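# Stand the toppled bottle upright in a free carton cell

## Task

Pick up the one bottle lying on its side on the steel table and set it, cap pointing up, into a carton cell that holds nothing else; then open the gripper and move the arm away. It only counts if the bottle stays in place without any support from the robot, and no other bottle should be moved into the carton.

## Robot and tools

Robot: two arms, left_arm and right_arm, each with six revolute joints and a two-finger parallel gripper. The names are only labels, not image sides. In the shared scene frame the origin sits on the table surface midway between the arms, +x points out over the table, +z points up, and left_arm stands on the +y side. Base positions: left_arm at (-0.048, +0.227, 0) m, right_arm at (-0.046, -0.264, 0) m, turned a few degrees about z (quat_wxyz (+1.000, 0, 0, -0.004) and (+0.997, 0, 0, +0.078)).

Gripper geometry: fingers extend along the gripper's +z axis and close along its y axis. The reported end_effector_position is the point between the finger pads, roughly 1 cm short of the fingertips. Reported hand positions can be off, more so when the arm is stretched far.

execute_actions takes "actions", a list holding zero or one item, plus optional "pictures" (boolean; images come by default).
- Empty list: no command, just returns the current state.
- Motion: {"rows": [[...]], "steps": n}, n from 1 to 15 control steps of 1/30 s (15 if omitted). Each row covers one step; if there are fewer rows than steps, the final row repeats.
- Wait: {"steps": n} with n up to 300; returns once that many steps have elapsed since the previous result, with thinking/writing time counted.

Every row is one flat list of 14 numbers covering both arms, always all 14 even if one arm stays still: left_arm's waist, shoulder, elbow, wrist pitch, wrist yaw, wrist roll, opening, then the same seven for right_arm. The six joint values are absolute target angles in radians, in the same form as the Joint positions line (not offsets). Stated ranges per arm: waist -2.880..2.880, shoulder 0.000..3.142, elbow 0.000..3.019, wrist pitch -1.693..1.571, wrist yaw -1.571..1.571, wrist roll -2.094..2.094. A target more than 0.019 rad beyond a range end, and beyond the joint's last reported angle, makes the whole call refused and nothing is sent. True ends may differ from the stated ones by up to 0.019 rad either way; a target past the real end is clipped there and a "joint sent to its limit" line may appear (possibly referring to an earlier action still running). Absence of that line does not prove more travel exists.

Opening is an absolute command on a -1 (closed) to +1 (fully open, 0.094 m pad gap) scale. Away from the extremes the fingers go to where grip_measured would read the number you send. To hold something, keep commanding below grip_measured: about 0.03 under gives a firm grip, a smaller margin a gentler one. Finger force tops out around 50-62 N per pad (less on some grippers, and less on parts under about 2 mm thick); first contact can spike higher. Each gripper's reading may be off by up to about 1 mm, consistently within a scene.

Motion limits: each step the command sent to a joint is kept within a lead of its measured angle (waist 0.264, shoulder 0.32, elbow 0.276, wrist pitch 0.33, wrist yaw 0.186, wrist roll 0.522 rad), and if the targets would move the gripper over 70 mm from where it is, all joint targets are pulled back proportionally. Far goals therefore take several calls. Between calls, arms keep heading to the last row sent until they have nearly stopped or a step is HELD; after that only a new action resumes travel or pressing. Fingers still in motion finish moving.

Result lines: the state line "left_arm: … | right_arm: …" gives each gripper's end_effector_position (m) and end_effector_quat_wxyz in the scene frame. Joint positions and Joint velocities list, per arm, the six joints (rad, rad/s) then the pad gap (m, m/s). grip_measured is the measured opening on the command scale. Joint torques are the drives' total output in joint order, nonzero even in free air and affected by friction, offsets and noise. "joint command not followed" means the clearance check altered or blocked some joint targets; the rest of the row still ran. HELD flags steps where your row (or part) was not sent. MOTOR HOT appears from 85 °C; at 100 °C an OVER-TEMPERATURE FAULT makes that arm and gripper go limp until cooled, so avoid holding loads longer than needed.

zoom_image: {"camera": name, "region": [x0, y0, x1, y1]} in pixels of that camera's latest image, origin top-left, region at most 504x504. Cameras: cam_head_left and cam_head_right (504x504, fixed, pinhole with radial distortion), cam_left_wrist and cam_right_wrist (616x616 fisheye, pose derived from joint readings). Calibration is given as K, D and T_world_to_cam mapping scene coordinates to camera coordinates (OpenCV convention); small per-scene errors exist.

read_manual: optional "section" ("licences"); returns licence text only, no motion.

finished_scene: {"scene": n} with the current scene number; ends and grades the scene irreversibly, and its result gives the next task. Replying without any tool call ends everything.

Cautions: the bottle must end cap-up in an empty cell, standing on its own after release, then the gripper opens and retreats. Do not drop, slam or shove objects, and never knock anything off the table. Keep the arms from colliding or pressing against each other. Occasional tugs on held items or nudges to loose objects may occur. Faster, smoother motion with less effort is preferred.

Each tool is called as a command line: name --argument value for each argument, lists and objects as JSON in quotes; but a table of rows of numbers goes row by row, as --pt "numbers of a row", without its own name.

## Session

execute_actions --actions '[]'

Scene clock: 0.00 s of 5440.00 s.
left_arm: end_effector_position=(+0.3546, -0.3105, +0.2750) grip_measured=+1.000 end_effector_quat_wxyz=(+0.350, +0.805, +0.321, +0.355) | right_arm: end_effector_position=(+0.1247, -0.5870, +0.3205) grip_measured=+1.000 end_effector_quat_wxyz=(+0.232, +0.365, +0.893, -0.127)
Joint positions: left_arm=[-1.055  1.65   1.393 -0.379 -0.561  1.608  0.094] | right_arm=[-1.3    0.971  1.105 -1.184 -0.129 -0.334  0.094]
Joint velocities: left_arm=[-0.005 -0.015  0.012  0.007  0.037  0.007  0.   ] | right_arm=[-0.005 -0.015  0.002 -0.007 -0.037 -0.022  0.   ]
Joint torques (N m, as the arm reports them, + toward a larger angle): no reading
Motor temperatures (°C, as the motors report them): left_arm=[26 27 26 25 25 26] | right_arm=[27 28 25 25 27 27]

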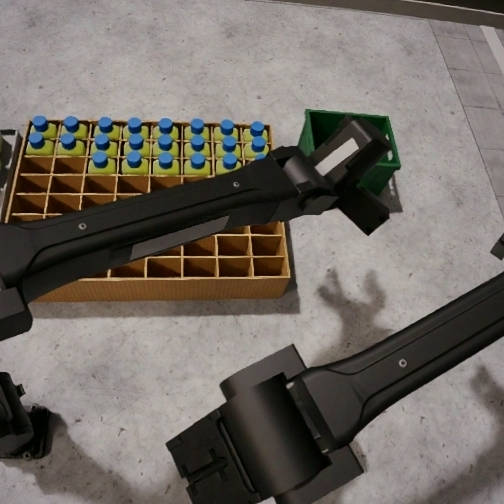

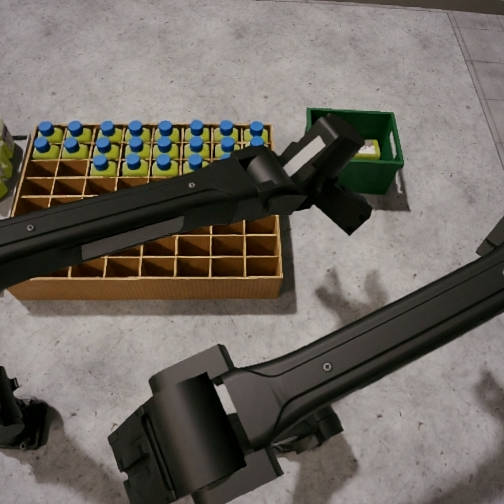

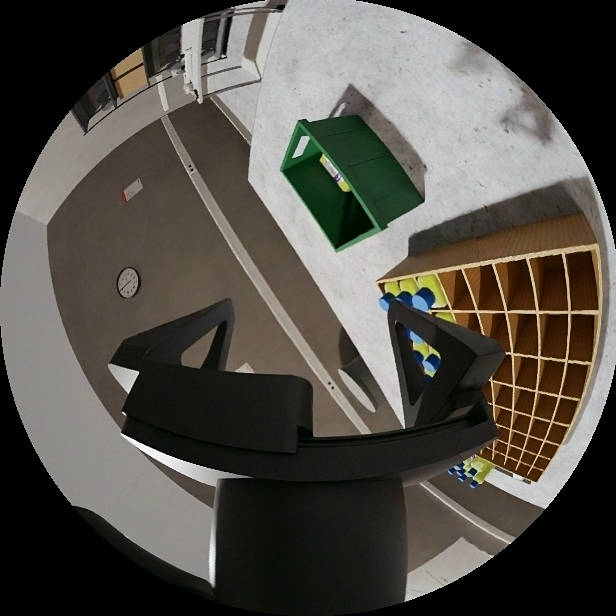

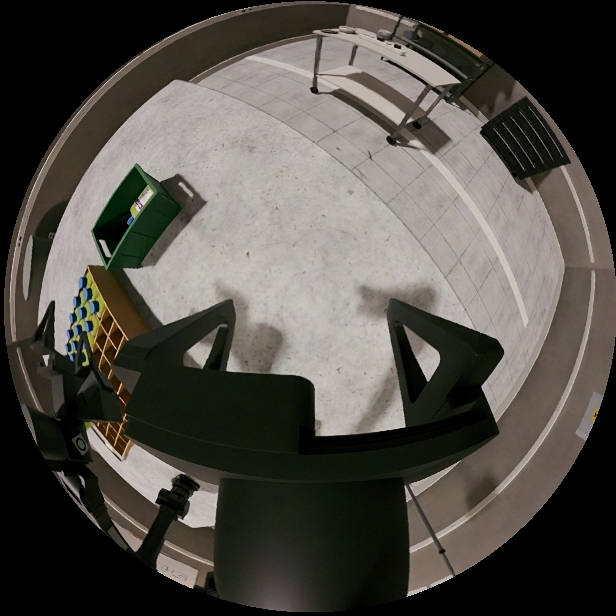

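execute_actions --actions '[{"rows":[[-1.055,1.1,1.2,-1.1,0,0,1,-1.3,0.971,1.105,-1.184,-0.129,-0.334,1],[-1.055,1.1,1.2,-1.1,0,0,1,-1.3,0.971,1.105,-1.184,-0.129,-0.334,1],[0.4,1.1,1.2,-1.1,0,0,1,-1.3,0.971,1.105,-1.184,-0.129,-0.334,1]]}]' --pictures false

execute_actions --actions '[{"steps":90}]'

Scene clock: 4.77 s of 5440.00 s.
left_arm: end_effector_position=(+0.3168, -0.0588, +0.3118) grip_measured=+1.000 end_effector_quat_wxyz=(+0.294, +0.703, +0.645, +0.062) | right_arm: end_effector_position=(+0.1247, -0.5870, +0.3205) grip_measured=+1.000 end_effector_quat_wxyz=(+0.232, +0.365, +0.893, -0.127)
Joint positions: left_arm=[-0.667  1.183  1.2   -0.98  -0.031  0.991  0.094] | right_arm=[-1.3    0.971  1.105 -1.184 -0.129 -0.334  0.094]
Joint velocities: left_arm=[ 1.529 -0.786 -0.007 -0.759  0.388 -1.648  0.   ] | right_arm=[-0.005 -0.015 -0.007 -0.007 -0.037 -0.022  0.   ]
Joint torques (N m, as the arm reports them, + toward a larger angle): left_arm=[-1.43 -5.13 11.7   1.13  0.   -0.06] | right_arm=[-0.51 -3.92 11.25  0.72 -0.06  0.01]
Motor temperatures (°C, as the motors report them): left_arm=[26 27 28 26 25 26] | right_arm=[27 28 26 25 27 27]
Steps of this call (steps 1 to 90: nothing new was sent; then 1.27 s passed at rest; steps 91 to 105: all 15 steps of this action). Readings (joint positions):
91: left_arm=[-1.054 1.637 1.382 -0.409 -0.511 1.563] | right_arm=[-1.300 0.971 1.105 -1.184 -0.129 -0.334]
92: left_arm=[-1.054 1.607 1.349 -0.462 -0.457 1.511] | right_arm=[-1.300 0.971 1.105 -1.184 -0.129 -0.334]
94: left_arm=[-1.041 1.539 1.283 -0.553 -0.378 1.442] | right_arm=[-1.300 0.971 1.105 -1.184 -0.129 -0.334]
98: left_arm=[-0.951 1.409 1.220 -0.716 -0.229 1.306] | right_arm=[-1.300 0.971 1.105 -1.184 -0.129 -0.334]
105: the state above

Scene clock: 7.77 s of 5440.00 s.
left_arm: end_effector_position=(+0.3441, +0.3909, +0.3252) grip_measured=+1.000 end_effector_quat_wxyz=(+0.273, -0.183, +0.943, +0.058) | right_arm: end_effector_position=(+0.1247, -0.5870, +0.3205) grip_measured=+1.000 end_effector_quat_wxyz=(+0.232, +0.365, +0.893, -0.127)
Joint positions: left_arm=[ 0.403  1.107  1.194 -1.093 -0.003  0.012  0.094] | right_arm=[-1.3    0.971  1.105 -1.184 -0.129 -0.334  0.094]
Joint velocities: left_arm=[ 0.005 -0.005 -0.007 -0.007 -0.007  0.007  0.   ] | right_arm=[-0.005  0.005 -0.017 -0.007  0.066 -0.007  0.   ]
Joint torques (N m, as the arm reports them, + toward a larger angle): left_arm=[-2.63 -5.31 12.18  1.05  0.1  -0.05] | right_arm=[ 0.38 -4.49 11.25  0.68 -0.03 -0.02]
Motor temperatures (°C, as the motors report them): left_arm=[26 27 28 26 25 26] | right_arm=[27 28 27 25 27 27]
Steps of this call (steps 1 to 45: the robot went on to your last target; steps 46 to 90: nothing new was sent). Readings (joint positions):
1: left_arm=[-0.611 1.158 1.200 -1.004 -0.021 0.931] | right_arm=[-1.300 0.971 1.105 -1.184 -0.129 -0.334]
2: left_arm=[-0.553 1.136 1.200 -1.023 -0.015 0.868] | right_arm=[-1.300 0.971 1.105 -1.184 -0.129 -0.334]
4: left_arm=[-0.426 1.107 1.200 -1.050 -0.008 0.736] | right_arm=[-1.300 0.971 1.105 -1.184 -0.129 -0.334]
8: left_arm=[-0.156 1.094 1.200 -1.074 -0.005 0.464] | right_arm=[-1.300 0.971 1.105 -1.184 -0.129 -0.334]
90: the state above
All arms were judged still, so your last target was given up. Only a new action makes them travel on or press farther. Fingers that are still opening or closing keep moving.
camera_calibration (this result's frames):
cam_left_wrist: T_world_to_cam=[[0.387325, -0.92194, -0.00221006, 0.225858], [-0.919948, -0.386644, 0.0648267, 0.449426], [-0.0606209, -0.0230759, -0.997894, 0.483514], [0, 0, 0, 1]] pos_world=[0.355279, 0.393153, 0.45386]

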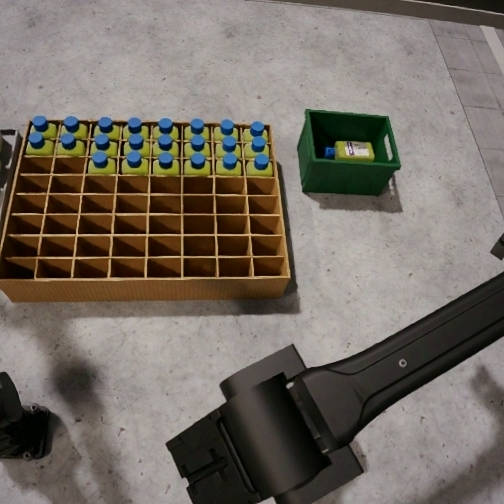

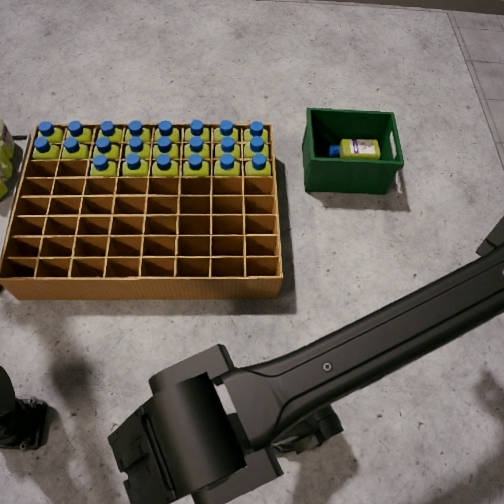

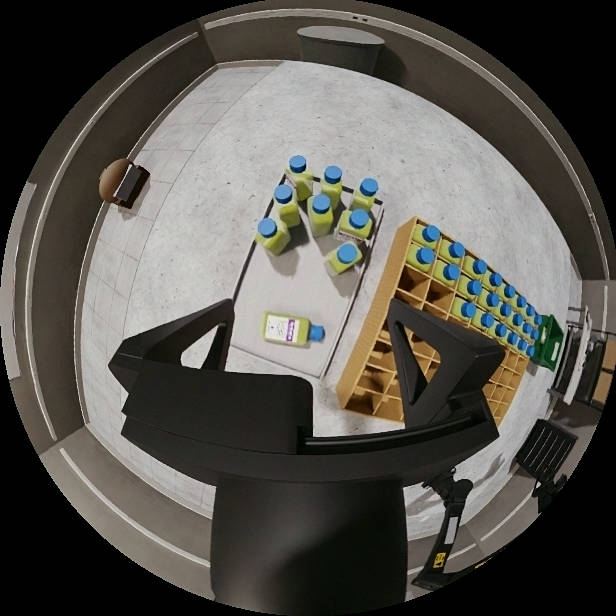

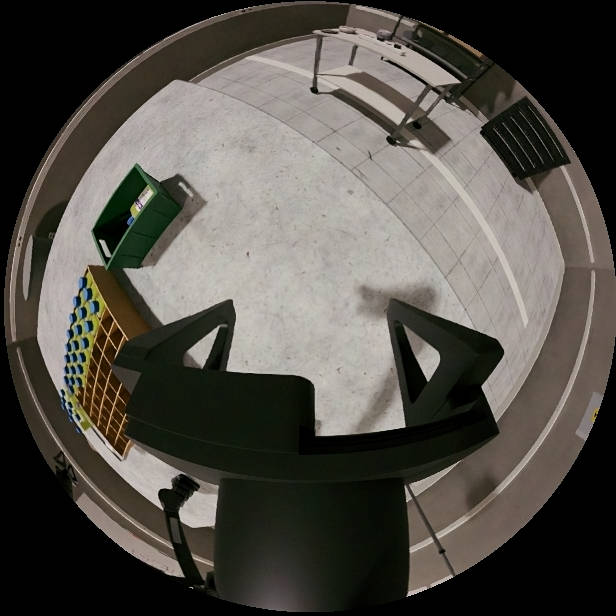

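execute_actions --actions '[{"rows":[[0.366,1.345,0.98,-1.2,0,1.7,0.3,-1.3,0.971,1.105,-1.184,-0.129,-0.334,1]]}]' --pictures false

execute_actions --actions '[{"steps":45}]'

Scene clock: 14.67 s of 5440.00 s.
left_arm: end_effector_position=(+0.2766, +0.3511, +0.1046) grip_measured=+0.303 end_effector_quat_wxyz=(-0.028, +0.360, +0.932, -0.023) | right_arm: end_effector_position=(+0.1247, -0.5870, +0.3205) grip_measured=+1.000 end_effector_quat_wxyz=(+0.232, +0.365, +0.893, -0.127)
Joint positions: left_arm=[ 0.372  1.392  0.944 -1.195 -0.003  1.102  0.061] | right_arm=[-1.3    0.971  1.105 -1.184 -0.129 -0.334  0.094]
Joint velocities: left_arm=[-0.005 -0.161  0.017  0.012 -0.11   2.821 -0.001] | right_arm=[-0.015  0.005 -0.012 -0.012  0.022  0.037  0.   ]
Joint torques (N m, as the arm reports them, + toward a larger angle): left_arm=[-2.87 -9.61 12.77  0.12  0.18  0.1 ] | right_arm=[-0.5  -4.02 11.2   0.69 -0.05 -0.04]
Motor temperatures (°C, as the motors report them): left_arm=[26 27 29 26 25 26] | right_arm=[27 28 28 25 27 27]
Steps of this call (steps 1 to 90: nothing new was sent; then 3.40 s passed at rest; steps 91 to 105: all 15 steps of this action). Readings (joint positions):
91: left_arm=[0.403 1.112 1.187 -1.096 -0.003 0.041] | right_arm=[-1.300 0.971 1.105 -1.184 -0.129 -0.334]
92: left_arm=[0.403 1.117 1.174 -1.102 -0.003 0.077] | right_arm=[-1.300 0.971 1.105 -1.184 -0.129 -0.334]
94: left_arm=[0.401 1.146 1.133 -1.120 -0.003 0.155] | right_arm=[-1.300 0.971 1.105 -1.184 -0.129 -0.334]
98: left_arm=[0.392 1.262 1.033 -1.161 -0.003 0.410] | right_arm=[-1.300 0.971 1.105 -1.184 -0.129 -0.334]
105: the state above

Scene clock: 16.17 s of 5440.00 s.
left_arm: end_effector_position=(+0.2775, +0.3514, +0.1197) grip_measured=+0.303 end_effector_quat_wxyz=(-0.008, +0.614, +0.789, -0.011) | right_arm: end_effector_position=(+0.1247, -0.5870, +0.3205) grip_measured=+1.000 end_effector_quat_wxyz=(+0.232, +0.365, +0.893, -0.127)
Joint positions: left_arm=[ 0.372  1.347  0.945 -1.195 -0.003  1.687  0.061] | right_arm=[-1.3    0.971  1.105 -1.184 -0.129 -0.334  0.094]
Joint velocities: left_arm=[-0.005 -0.005  0.002 -0.002 -0.007 -0.066 -0.   ] | right_arm=[-0.015 -0.005 -0.002 -0.012 -0.051 -0.007  0.   ]
Joint torques (N m, as the arm reports them, + toward a larger angle): left_arm=[-2.86 -6.47 13.06  0.2   0.19  0.15] | right_arm=[ 0.18 -4.37 11.49  0.65 -0.05 -0.03]
Motor temperatures (°C, as the motors report them): left_arm=[26 27 29 26 25 26] | right_arm=[27 28 28 25 27 27]
Steps of this call (steps 1 to 45: the robot went on to your last target). Readings (joint positions):
1: left_arm=[0.372 1.385 0.945 -1.195 -0.003 1.200] | right_arm=[-1.300 0.971 1.105 -1.184 -0.129 -0.334]
2: left_arm=[0.372 1.376 0.945 -1.195 -0.003 1.296] | right_arm=[-1.300 0.971 1.105 -1.184 -0.129 -0.334]
4: left_arm=[0.372 1.360 0.945 -1.195 -0.003 1.438] | right_arm=[-1.300 0.971 1.105 -1.184 -0.129 -0.334]
8: left_arm=[0.372 1.347 0.945 -1.195 -0.003 1.586] | right_arm=[-1.300 0.971 1.105 -1.184 -0.129 -0.334]
45: the state above
All arms were judged still, so your last target was given up. Only a new action makes them travel on or press farther. Fingers that are still opening or closing keep moving.
camera_calibration (this result's frames):
cam_left_wrist: T_world_to_cam=[[-0.9658, -0.257953, 0.0262765, 0.353553], [-0.193539, 0.784627, 0.588985, -0.289715], [-0.172548, 0.563756, -0.807717, 0.0755951], [0, 0, 0, 1]] pos_world=[0.298434, 0.275901, 0.222407]

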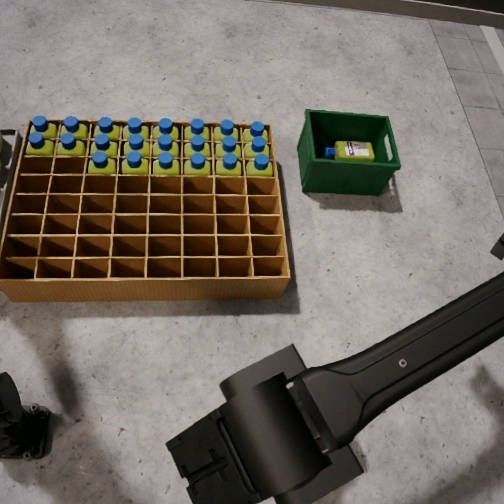

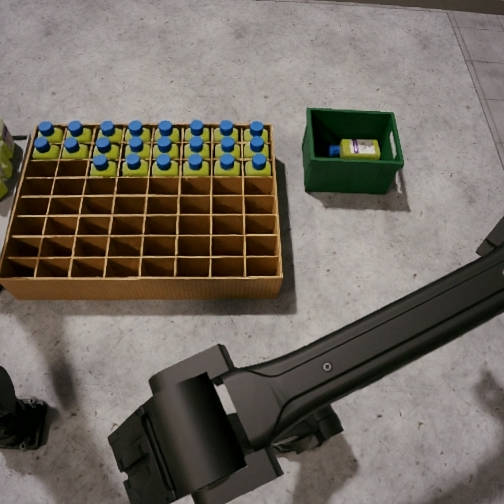

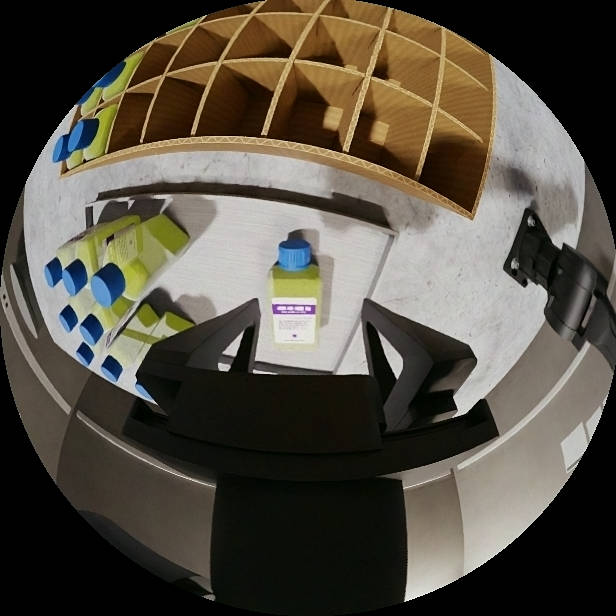

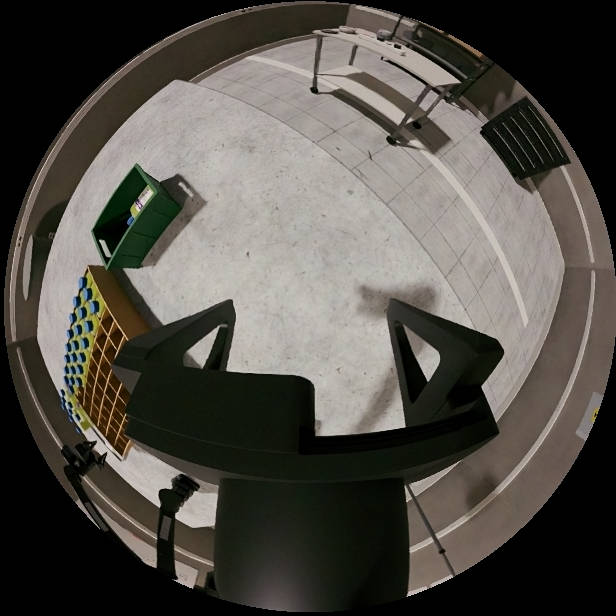

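execute_actions --actions '[{"rows":[[0.36,1.36,0.96,-1.16,0,1.69,0.1,-1.3,0.971,1.105,-1.184,-0.129,-0.334,1],[0.35,1.375,0.95,-1.13,0,1.69,0.1,-1.3,0.971,1.105,-1.184,-0.129,-0.334,1],[0.345,1.39,0.93,-1.1,0,1.69,0.1,-1.3,0.971,1.105,-1.184,-0.129,-0.334,1],[0.345,1.405,0.91,-1.07,0,1.69,0.1,-1.3,0.971,1.105,-1.184,-0.129,-0.334,1],[0.345,1.42,0.895,-1.03,0,1.69,0.1,-1.3,0.971,1.105,-1.184,-0.129,-0.334,1]]}]' --pictures false

execute_actions --actions '[{"rows":[[0.345,1.445,0.865,-0.98,0,1.69,0.1,-1.3,0.971,1.105,-1.184,-0.129,-0.334,1]]}]'

Scene clock: 20.83 s of 5440.00 s.
left_arm: end_effector_position=(+0.2880, +0.3478, +0.0698) grip_measured=+0.103 end_effector_quat_wxyz=(-0.006, +0.622, +0.783, -0.007) | right_arm: end_effector_position=(+0.1247, -0.5870, +0.3205) grip_measured=+1.000 end_effector_quat_wxyz=(+0.232, +0.365, +0.893, -0.127)
Joint positions: left_arm=[ 0.353  1.43   0.881 -1.04  -0.003  1.687  0.052] | right_arm=[-1.3    0.971  1.105 -1.184 -0.129 -0.334  0.094]
Joint velocities: left_arm=[ 0.005 -0.015 -0.012 -0.007  0.066  0.081 -0.001] | right_arm=[-0.005 -0.005 -0.022 -0.017  0.037 -0.037  0.   ]
Joint torques (N m, as the arm reports them, + toward a larger angle): left_arm=[-3.   -7.7  10.42  0.74  0.18  0.07] | right_arm=[ 0.   -4.63 11.31  0.74 -0.07 -0.04]
Motor temperatures (°C, as the motors report them): left_arm=[26 27 30 26 25 26] | right_arm=[27 28 28 25 27 27]
Steps of this call (steps 1 to 90: nothing new was sent; then 1.17 s passed at rest; steps 91 to 105: all 15 steps of this action). Readings (joint positions):
91: left_arm=[0.372 1.347 0.945 -1.191 -0.003 1.687] | right_arm=[-1.300 0.971 1.105 -1.184 -0.129 -0.334]
92: left_arm=[0.371 1.348 0.945 -1.178 -0.003 1.687] | right_arm=[-1.300 0.971 1.105 -1.184 -0.129 -0.334]
94: left_arm=[0.365 1.360 0.939 -1.129 -0.003 1.687] | right_arm=[-1.300 0.971 1.105 -1.184 -0.129 -0.334]
98: left_arm=[0.353 1.408 0.900 -1.049 -0.003 1.687] | right_arm=[-1.300 0.971 1.105 -1.184 -0.129 -0.334]
105: the state above

Scene clock: 21.33 s of 5440.00 s.
left_arm: end_effector_position=(+0.2902, +0.3486, +0.0598) grip_measured=+0.103 end_effector_quat_wxyz=(-0.001, +0.622, +0.783, +0.001) | right_arm: end_effector_position=(+0.1247, -0.5870, +0.3205) grip_measured=+1.000 end_effector_quat_wxyz=(+0.232, +0.365, +0.893, -0.127)
Joint positions: left_arm=[ 0.353  1.44   0.86  -0.989 -0.003  1.687  0.052] | right_arm=[-1.3    0.971  1.105 -1.184 -0.129 -0.334  0.094]
Joint velocities: left_arm=[ 0.005 -0.005 -0.022 -0.007  0.037 -0.037 -0.001] | right_arm=[-0.024 -0.015 -0.002  0.002 -0.037 -0.007  0.   ]
Joint torques (N m, as the arm reports them, + toward a larger angle): left_arm=[-2.93 -6.65  9.33  0.75  0.19  0.07] | right_arm=[-0.1  -4.35 11.18  0.69 -0.08  0.  ]
Motor temperatures (°C, as the motors report them): left_arm=[26 27 30 26 25 26] | right_arm=[27 28 28 25 27 27]
Steps of this call (steps 1 to 15: all 15 steps of this action). Readings (joint positions):
1: left_arm=[0.353 1.430 0.878 -1.029 -0.003 1.687] | right_arm=[-1.300 0.971 1.105 -1.184 -0.129 -0.334]
2: left_arm=[0.353 1.431 0.873 -1.013 -0.003 1.687] | right_arm=[-1.300 0.971 1.105 -1.184 -0.129 -0.334]
4: left_arm=[0.353 1.434 0.866 -0.997 -0.003 1.687] | right_arm=[-1.300 0.971 1.105 -1.184 -0.129 -0.334]
8: left_arm=[0.353 1.440 0.860 -0.991 -0.003 1.687] | right_arm=[-1.300 0.971 1.105 -1.184 -0.129 -0.334]
15: the state above
camera_calibration (this result's frames):
cam_left_wrist: T_world_to_cam=[[-0.971052, -0.238862, -0.00179845, 0.36321], [-0.193621, 0.78268, 0.591542, -0.24923], [-0.139889, 0.574767, -0.806272, 0.0175691], [0, 0, 0, 1]] pos_world=[0.306897, 0.271727, 0.162249]

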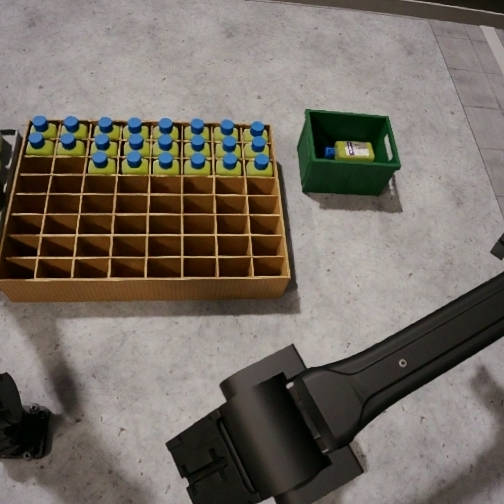

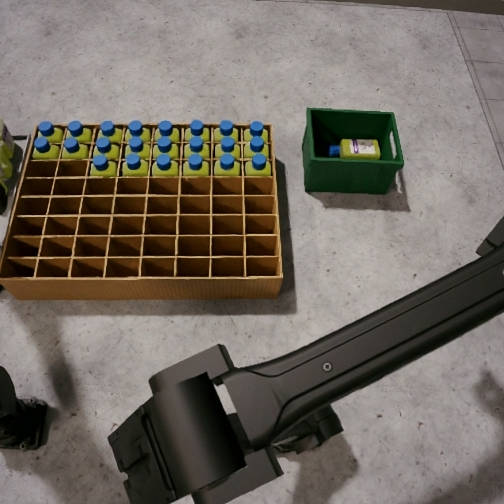

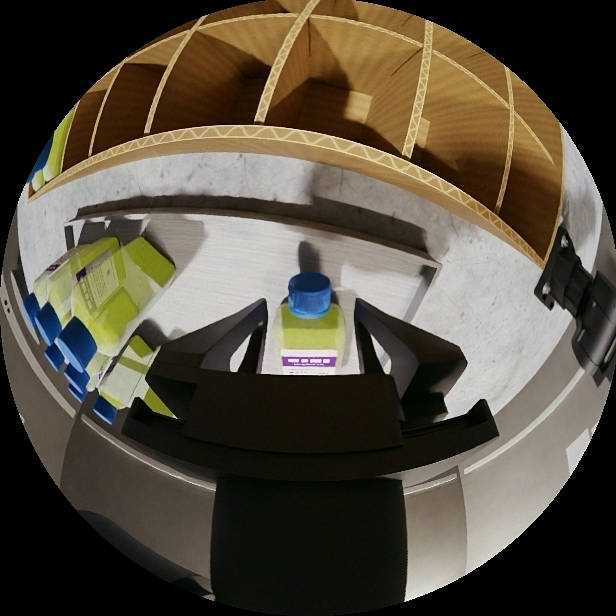

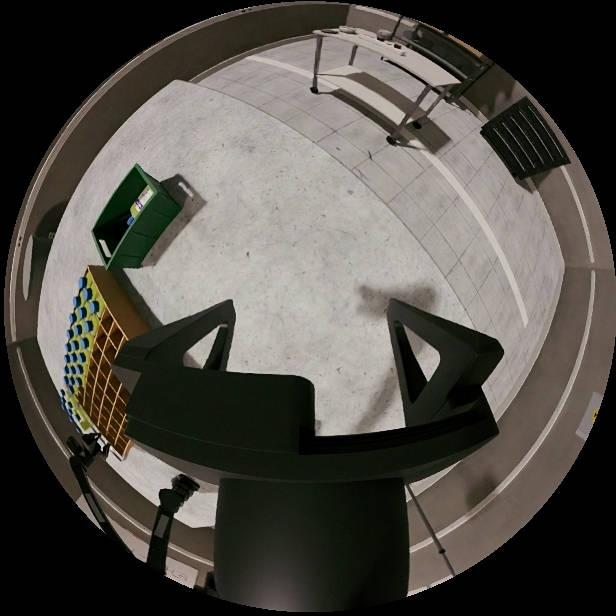

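execute_actions --actions '[{"rows":[[0.365,1.48,0.835,-0.92,0,1.7,0.1,-1.3,0.971,1.105,-1.184,-0.129,-0.334,1]]}]' --pictures false

execute_actions --actions '[{"rows":[[0.365,1.48,0.835,-0.92,0,1.7,-0.45,-1.3,0.971,1.105,-1.184,-0.129,-0.334,1]]}]'

Scene clock: 23.43 s of 5440.00 s.
left_arm: end_effector_position=(+0.2857, +0.3477, +0.0352) grip_measured=+0.103 end_effector_quat_wxyz=(-0.005, +0.621, +0.783, -0.005) | right_arm: end_effector_position=(+0.1247, -0.5870, +0.3205) grip_measured=+1.000 end_effector_quat_wxyz=(+0.232, +0.365, +0.893, -0.127)
Joint positions: left_arm=[ 0.354  1.482  0.827 -0.93  -0.003  1.688  0.052] | right_arm=[-1.3    0.971  1.105 -1.184 -0.129 -0.334  0.094]
Joint velocities: left_arm=[-0.005 -0.015 -0.012  0.007 -0.007  0.022 -0.   ] | right_arm=[ 0.005 -0.015 -0.017 -0.017 -0.066  0.007  0.   ]
Joint torques (N m, as the arm reports them, + toward a larger angle): left_arm=[-1.54 -7.58  9.22  0.69  0.18  0.14] | right_arm=[-0.36 -5.01 11.32  0.64 -0.03 -0.02]
Motor temperatures (°C, as the motors report them): left_arm=[26 27 30 26 25 26] | right_arm=[27 28 28 25 27 27]
Steps of this call (steps 1 to 15: the robot went on to your last target; steps 16 to 48: nothing new was sent; steps 49 to 63: all 15 steps of this action). Readings (joint positions):
49: left_arm=[0.353 1.442 0.856 -0.977 -0.003 1.688] | right_arm=[-1.300 0.971 1.105 -1.184 -0.129 -0.334]
50: left_arm=[0.353 1.445 0.851 -0.957 -0.003 1.688] | right_arm=[-1.300 0.971 1.105 -1.184 -0.129 -0.334]
52: left_arm=[0.353 1.460 0.841 -0.938 -0.003 1.688] | right_arm=[-1.300 0.971 1.105 -1.184 -0.129 -0.334]
56: left_arm=[0.354 1.481 0.828 -0.931 -0.003 1.688] | right_arm=[-1.300 0.971 1.105 -1.184 -0.129 -0.334]
63: the state above

Scene clock: 23.93 s of 5440.00 s.
left_arm: end_effector_position=(+0.2860, +0.3478, +0.0352) grip_measured=-0.433 end_effector_quat_wxyz=(-0.005, +0.622, +0.783, -0.005) | right_arm: end_effector_position=(+0.1247, -0.5870, +0.3205) grip_measured=+1.000 end_effector_quat_wxyz=(+0.232, +0.365, +0.893, -0.127)
Joint positions: left_arm=[ 0.354  1.482  0.827 -0.928 -0.003  1.689  0.027] | right_arm=[-1.3    0.971  1.105 -1.184 -0.129 -0.334  0.094]
Joint velocities: left_arm=[ 0.005  0.005 -0.012 -0.012  0.007 -0.066 -0.   ] | right_arm=[-0.005 -0.005 -0.017 -0.007 -0.11  -0.022  0.   ]
Joint torques (N m, as the arm reports them, + toward a larger angle): left_arm=[-1.57 -7.33  9.25  0.69  0.17  0.14] | right_arm=[-0.4  -4.9  11.3   0.8  -0.04 -0.02]
Motor temperatures (°C, as the motors report them): left_arm=[26 27 30 26 25 26] | right_arm=[27 28 28 25 27 27]
Steps of this call (steps 1 to 15: all 15 steps of this action). Readings (joint positions):
1: left_arm=[0.354 1.482 0.827 -0.930 -0.003 1.688] | right_arm=[-1.300 0.971 1.105 -1.184 -0.129 -0.334]
2: left_arm=[0.354 1.482 0.827 -0.929 -0.003 1.688] | right_arm=[-1.300 0.971 1.105 -1.184 -0.129 -0.334]
4: left_arm=[0.354 1.482 0.827 -0.928 -0.003 1.689] | right_arm=[-1.300 0.971 1.105 -1.184 -0.129 -0.334]
8: left_arm=[0.354 1.482 0.827 -0.928 -0.003 1.689] | right_arm=[-1.300 0.971 1.105 -1.184 -0.129 -0.334]
15: the state above
camera_calibration (this result's frames):
cam_left_wrist: T_world_to_cam=[[-0.970796, -0.239576, 0.0126213, 0.358629], [-0.18616, 0.785442, 0.590276, -0.237935], [-0.151329, 0.570687, -0.807103, 0.00232224], [0, 0, 0, 1]] pos_world=[0.304213, 0.271478, 0.137795]

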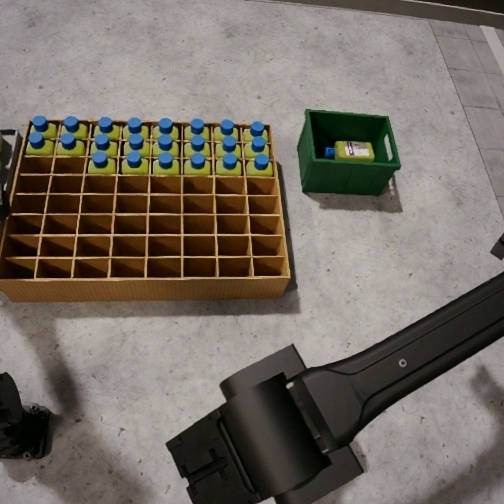

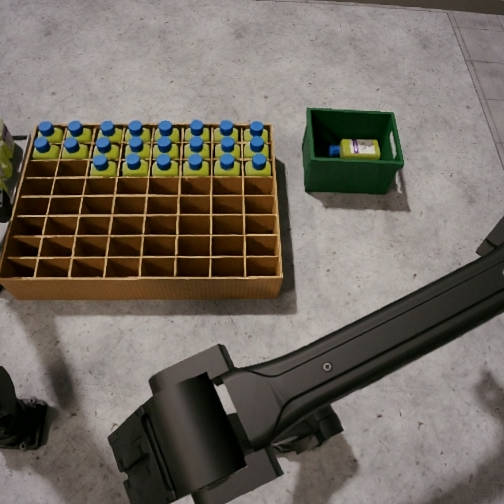

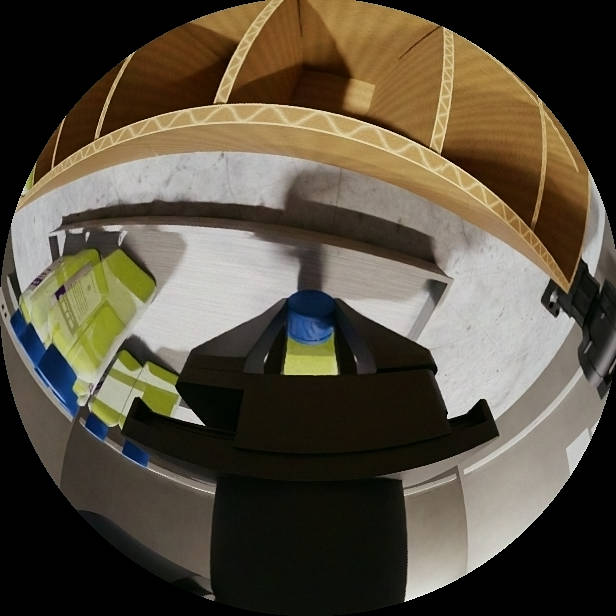

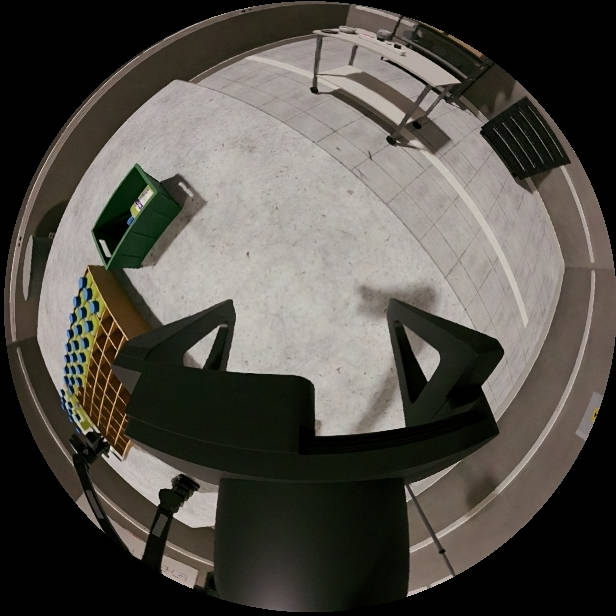

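execute_actions --actions '[{"rows":[[0.354,1.48,0.835,-0.92,0,1.7,-0.48,-1.3,0.971,1.105,-1.184,-0.129,-0.334,1],[0.354,1.48,0.835,-0.92,0,1.7,-0.48,-1.3,0.971,1.105,-1.184,-0.129,-0.334,1],[0.354,1.4,0.9,-1.0,0,1.7,-0.48,-1.3,0.971,1.105,-1.184,-0.129,-0.334,1],[0.354,1.3,0.95,-1.1,0,1.7,-0.48,-1.3,0.971,1.105,-1.184,-0.129,-0.334,1],[0.354,1.0,1.0,-1.2,0,1.7,-0.48,-1.3,0.971,1.105,-1.184,-0.129,-0.334,1]]}]' --pictures false

execute_actions --actions '[{"steps":25}]' --pictures false

execute_actions --actions '[{"rows":[[-0.4,0.9,0.7,0.2,0,0,-0.48,-1.3,0.971,1.105,-1.184,-0.129,-0.334,1]]}]' --pictures false

execute_actions --actions '[{"steps":40}]'

Scene clock: 28.97 s of 5440.00 s.
left_arm: end_effector_position=(+0.2628, +0.3389, +0.2001) grip_measured=-0.464 end_effector_quat_wxyz=(+0.066, +0.617, +0.777, +0.107) | right_arm: end_effector_position=(+0.1247, -0.5870, +0.3205) grip_measured=+1.000 end_effector_quat_wxyz=(+0.232, +0.365, +0.893, -0.127)
Joint positions: left_arm=[ 0.354  1.047  0.905 -1.177 -0.     1.69   0.025] | right_arm=[-1.3    0.971  1.105 -1.184 -0.129 -0.334  0.094]
Joint velocities: left_arm=[ 0.005 -0.913  0.471 -0.369 -0.022  0.022 -0.   ] | right_arm=[-0.015 -0.015  0.002 -0.007 -0.007  0.022  0.   ]
Joint torques (N m, as the arm reports them, + toward a larger angle): left_arm=[-2.41 -2.46 17.19  0.86  0.06  0.08] | right_arm=[-0.57 -4.4  11.31  0.83 -0.04  0.02]
Motor temperatures (°C, as the motors report them): left_arm=[26 28 30 26 25 26] | right_arm=[27 28 29 25 27 27]
Steps of this call (steps 1 to 15: the robot went on to your last target; steps 16 to 90: nothing new was sent; then 1.53 s passed at rest; steps 91 to 105: all 15 steps of this action). Readings (joint positions):
91: left_arm=[0.354 1.482 0.827 -0.928 -0.003 1.689] | right_arm=[-1.300 0.971 1.105 -1.184 -0.129 -0.334]
92: left_arm=[0.354 1.482 0.827 -0.928 -0.003 1.689] | right_arm=[-1.300 0.971 1.105 -1.184 -0.129 -0.334]
94: left_arm=[0.354 1.466 0.836 -0.969 -0.003 1.690] | right_arm=[-1.300 0.971 1.105 -1.184 -0.129 -0.334]
98: left_arm=[0.354 1.335 0.848 -1.074 -0.003 1.690] | right_arm=[-1.300 0.971 1.105 -1.184 -0.129 -0.334]
105: the state above

Scene clock: 29.80 s of 5440.00 s.
left_arm: end_effector_position=(+0.2717, +0.3421, +0.2411) grip_measured=-0.466 end_effector_quat_wxyz=(+0.088, +0.613, +0.772, +0.143) | right_arm: end_effector_position=(+0.1247, -0.5870, +0.3205) grip_measured=+1.000 end_effector_quat_wxyz=(+0.232, +0.365, +0.893, -0.127)
Joint positions: left_arm=[ 0.354  1.008  0.971 -1.197  0.     1.69   0.025] | right_arm=[-1.3    0.971  1.105 -1.184 -0.129 -0.334  0.094]
Joint velocities: left_arm=[-0.005 -0.005  0.012 -0.002 -0.007 -0.007 -0.   ] | right_arm=[ 0.005  0.005 -0.002  0.007 -0.022 -0.066  0.   ]
Joint torques (N m, as the arm reports them, + toward a larger angle): left_arm=[-2.58 -3.8  13.92  0.85  0.06  0.1 ] | right_arm=[-0.74 -3.98 11.32  0.73 -0.05  0.01]
Motor temperatures (°C, as the motors report them): left_arm=[26 28 30 26 25 26] | right_arm=[27 28 29 25 27 27]
Steps of this call (steps 1 to 25: the robot went on to your last target). Readings (joint positions):
1: left_arm=[0.354 1.020 0.922 -1.186 0.000 1.690] | right_arm=[-1.300 0.971 1.105 -1.184 -0.129 -0.334]
2: left_arm=[0.354 0.998 0.939 -1.191 0.000 1.690] | right_arm=[-1.300 0.971 1.105 -1.184 -0.129 -0.334]
4: left_arm=[0.354 0.975 0.963 -1.192 0.000 1.690] | right_arm=[-1.300 0.971 1.105 -1.184 -0.129 -0.334]
8: left_arm=[0.354 0.983 0.971 -1.196 0.000 1.690] | right_arm=[-1.300 0.971 1.105 -1.184 -0.129 -0.334]
25: the state above

Scene clock: 30.30 s of 5440.00 s.
left_arm: end_effector_position=(+0.3650, +0.0421, +0.3123) grip_measured=-0.477 end_effector_quat_wxyz=(+0.601, +0.387, +0.698, +0.052) | right_arm: end_effector_position=(+0.1247, -0.5870, +0.3205) grip_measured=+1.000 end_effector_quat_wxyz=(+0.232, +0.365, +0.893, -0.127)
Joint positions: left_arm=[-0.412  0.918  0.672 -0.03   0.001  0.594  0.025] | right_arm=[-1.3    0.971  1.105 -1.184 -0.129 -0.334  0.094]
Joint velocities: left_arm=[-0.327 -0.005  0.017  2.874 -0.007 -2.542  0.   ] | right_arm=[-0.005  0.005 -0.002 -0.012 -0.007 -0.051  0.   ]
Joint torques (N m, as the arm reports them, + toward a larger angle): left_arm=[-0.05 -4.27 14.51  1.6  -0.03 -0.07] | right_arm=[-0.73 -4.   11.56  0.76 -0.02 -0.05]
Motor temperatures (°C, as the motors report them): left_arm=[26 28 30 26 25 26] | right_arm=[27 28 29 25 27 27]
Steps of this call (steps 1 to 15: all 15 steps of this action). Readings (joint positions):
1: left_arm=[0.341 0.999 0.945 -1.150 -0.005 1.636] | right_arm=[-1.300 0.971 1.105 -1.184 -0.129 -0.334]
2: left_arm=[0.306 0.977 0.896 -1.066 -0.007 1.568] | right_arm=[-1.300 0.971 1.105 -1.184 -0.129 -0.334]
4: left_arm=[0.189 0.935 0.785 -0.901 -0.007 1.417] | right_arm=[-1.300 0.971 1.105 -1.184 -0.129 -0.334]
8: left_arm=[-0.099 0.919 0.677 -0.606 -0.005 1.135] | right_arm=[-1.300 0.971 1.105 -1.184 -0.129 -0.334]
15: the state above

Scene clock: 31.63 s of 5440.00 s.
left_arm: end_effector_position=(+0.3689, +0.0414, +0.3746) grip_measured=-0.477 end_effector_quat_wxyz=(+0.679, +0.154, +0.704, -0.140) | right_arm: end_effector_position=(+0.1247, -0.5870, +0.3205) grip_measured=+1.000 end_effector_quat_wxyz=(+0.232, +0.365, +0.893, -0.127)
Joint positions: left_arm=[-0.409  0.896  0.673  0.183  0.001  0.013  0.025] | right_arm=[-1.3    0.971  1.105 -1.184 -0.129 -0.334  0.094]
Joint velocities: left_arm=[-0.024 -0.005 -0.012 -0.017  0.037  0.022 -0.001] | right_arm=[ 0.005 -0.015 -0.022 -0.022 -0.037 -0.022  0.   ]
Joint torques (N m, as the arm reports them, + toward a larger angle): left_arm=[-1.66 -1.88 14.54  2.4  -0.07 -0.05] | right_arm=[-0.69 -4.2  11.24  0.62 -0.06 -0.09]
Motor temperatures (°C, as the motors report them): left_arm=[26 28 30 26 25 26] | right_arm=[27 28 29 25 27 27]
Steps of this call (steps 1 to 40: the robot went on to your last target). Readings (joint positions):
1: left_arm=[-0.417 0.917 0.672 0.054 0.001 0.496] | right_arm=[-1.300 0.971 1.105 -1.184 -0.129 -0.334]
2: left_arm=[-0.417 0.913 0.673 0.112 0.001 0.401] | right_arm=[-1.300 0.971 1.105 -1.184 -0.129 -0.334]
4: left_arm=[-0.413 0.902 0.673 0.165 0.001 0.260] | right_arm=[-1.300 0.971 1.105 -1.184 -0.129 -0.334]
8: left_arm=[-0.409 0.896 0.673 0.183 0.001 0.113] | right_arm=[-1.300 0.971 1.105 -1.184 -0.129 -0.334]
40: the state above
camera_calibration (this result's frames):
cam_left_wrist: T_world_to_cam=[[-0.40575, -0.913984, 0.000376997, 0.185437], [-0.567257, 0.251502, -0.784197, 0.495359], [0.716649, -0.318402, -0.620511, 0.110407], [0, 0, 0, 1]] pos_world=[0.277114, 0.0800558, 0.456898]

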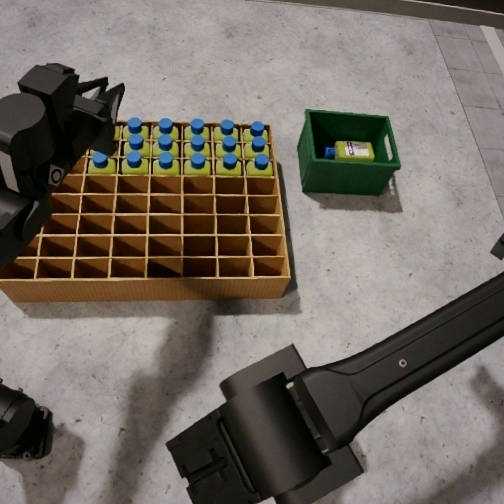

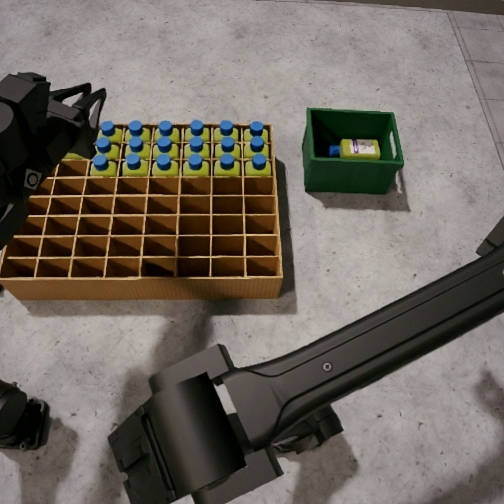

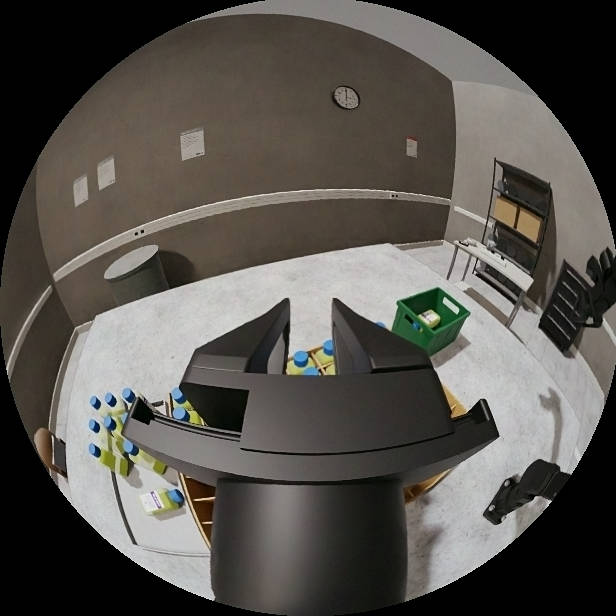

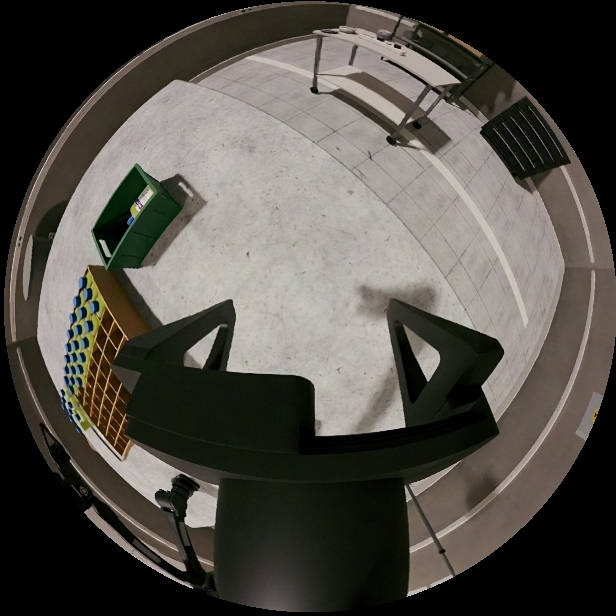

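Dropped; grip too light. Go back.

execute_actions --actions '[{"rows":[[0.35,1.2,1.0,-1.3,0,1.7,0.3,-1.3,0.971,1.105,-1.184,-0.129,-0.334,1]]}]' --pictures false

execute_actions --actions '[{"steps":50}]'

Scene clock: 33.43 s of 5440.00 s.
left_arm: end_effector_position=(+0.3770, +0.3435, +0.1847) grip_measured=+0.297 end_effector_quat_wxyz=(+0.212, +0.297, +0.921, +0.139) | right_arm: end_effector_position=(+0.1247, -0.5870, +0.3205) grip_measured=+1.000 end_effector_quat_wxyz=(+0.232, +0.365, +0.893, -0.127)
Joint positions: left_arm=[ 0.277  1.218  0.925 -0.765  0.001  0.892  0.061] | right_arm=[-1.3    0.971  1.105 -1.184 -0.129 -0.334  0.094]
Joint velocities: left_arm=[ 1.617  0.024  0.242 -3.192 -0.022  2.703  0.001] | right_arm=[ 0.005  0.015  0.002  0.002 -0.037 -0.022  0.   ]
Joint torques (N m, as the arm reports them, + toward a larger angle): left_arm=[-4.71 -7.51 16.78  1.79  0.09  0.08] | right_arm=[-0.51 -4.74 11.24  0.61 -0.05 -0.02]
Motor temperatures (°C, as the motors report them): left_arm=[26 27 31 26 25 26] | right_arm=[27 28 29 25 27 27]
Steps of this call (steps 1 to 15: the robot went on to your last target; steps 16 to 39: nothing new was sent; steps 40 to 54: all 15 steps of this action). Readings (joint positions):
40: left_arm=[-0.399 0.906 0.685 0.150 0.005 0.053] | right_arm=[-1.300 0.971 1.105 -1.184 -0.129 -0.334]
41: left_arm=[-0.375 0.931 0.713 0.096 0.006 0.101] | right_arm=[-1.300 0.971 1.105 -1.184 -0.129 -0.334]
43: left_arm=[-0.302 1.008 0.783 -0.012 0.006 0.200] | right_arm=[-1.300 0.971 1.105 -1.184 -0.129 -0.334]
47: left_arm=[-0.114 1.147 0.892 -0.252 0.006 0.423] | right_arm=[-1.300 0.971 1.105 -1.184 -0.129 -0.334]
54: the state above

Scene clock: 35.10 s of 5440.00 s.
left_arm: end_effector_position=(+0.2573, +0.3372, +0.1648) grip_measured=+0.297 end_effector_quat_wxyz=(+0.003, +0.622, +0.783, +0.009) | right_arm: end_effector_position=(+0.1247, -0.5870, +0.3205) grip_measured=+1.000 end_effector_quat_wxyz=(+0.232, +0.365, +0.893, -0.127)
Joint positions: left_arm=[ 0.353  1.209  0.949 -1.292 -0.004  1.687  0.061] | right_arm=[-1.3    0.971  1.105 -1.184 -0.129 -0.334  0.094]
Joint velocities: left_arm=[-0.005  0.005  0.002 -0.002 -0.051  0.066 -0.001] | right_arm=[-0.005  0.005 -0.007 -0.017  0.095  0.007  0.   ]
Joint torques (N m, as the arm reports them, + toward a larger angle): left_arm=[-2.66 -5.58 15.1   0.14  0.21  0.15] | right_arm=[ 0.32 -4.42 11.38  0.73 -0.02 -0.02]
Motor temperatures (°C, as the motors report them): left_arm=[26 27 31 26 25 26] | right_arm=[27 28 29 25 27 27]
Steps of this call (steps 1 to 45: the robot went on to your last target; steps 46 to 50: nothing new was sent). Readings (joint positions):
1: left_arm=[0.327 1.218 0.933 -0.876 -0.002 0.991] | right_arm=[-1.300 0.971 1.105 -1.184 -0.129 -0.334]
2: left_arm=[0.365 1.218 0.940 -0.986 -0.005 1.089] | right_arm=[-1.300 0.971 1.105 -1.184 -0.129 -0.334]
4: left_arm=[0.394 1.216 0.946 -1.176 -0.005 1.285] | right_arm=[-1.300 0.971 1.105 -1.184 -0.129 -0.334]
8: left_arm=[0.366 1.210 0.947 -1.284 -0.004 1.525] | right_arm=[-1.300 0.971 1.105 -1.184 -0.129 -0.334]
50: the state above
All arms were judged still, so your last target was given up. Only a new action makes them travel on or press farther. Fingers that are still opening or closing keep moving.
camera_calibration (this result's frames):
cam_left_wrist: T_world_to_cam=[[-0.970704, -0.239543, -0.018793, 0.331721], [-0.203642, 0.778661, 0.593479, -0.305161], [-0.12753, 0.579919, -0.80463, 0.098978], [0, 0, 0, 1]] pos_world=[0.272481, 0.259679, 0.266981]

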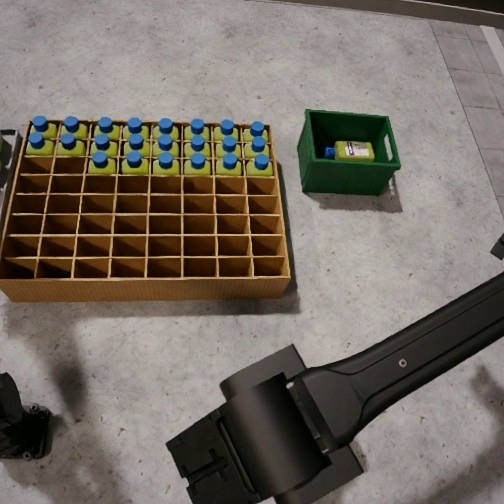

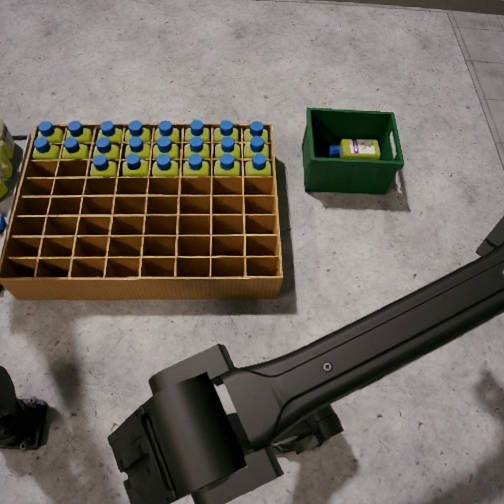

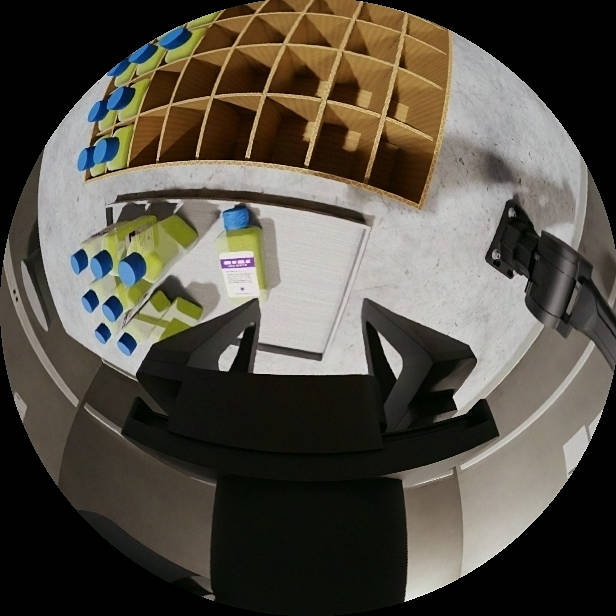

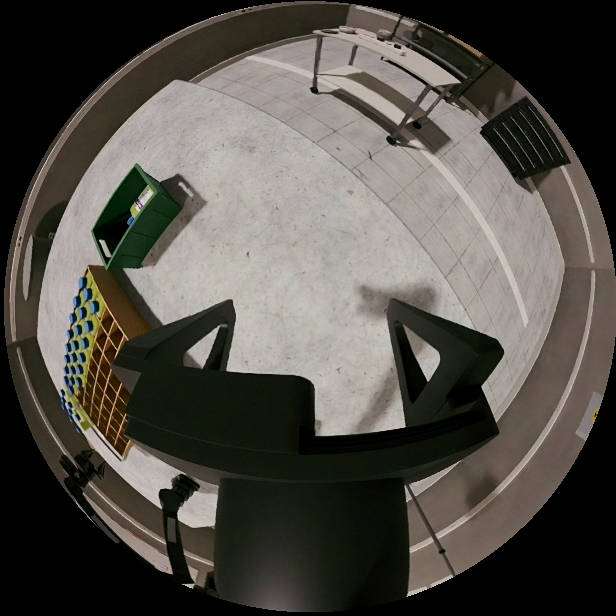

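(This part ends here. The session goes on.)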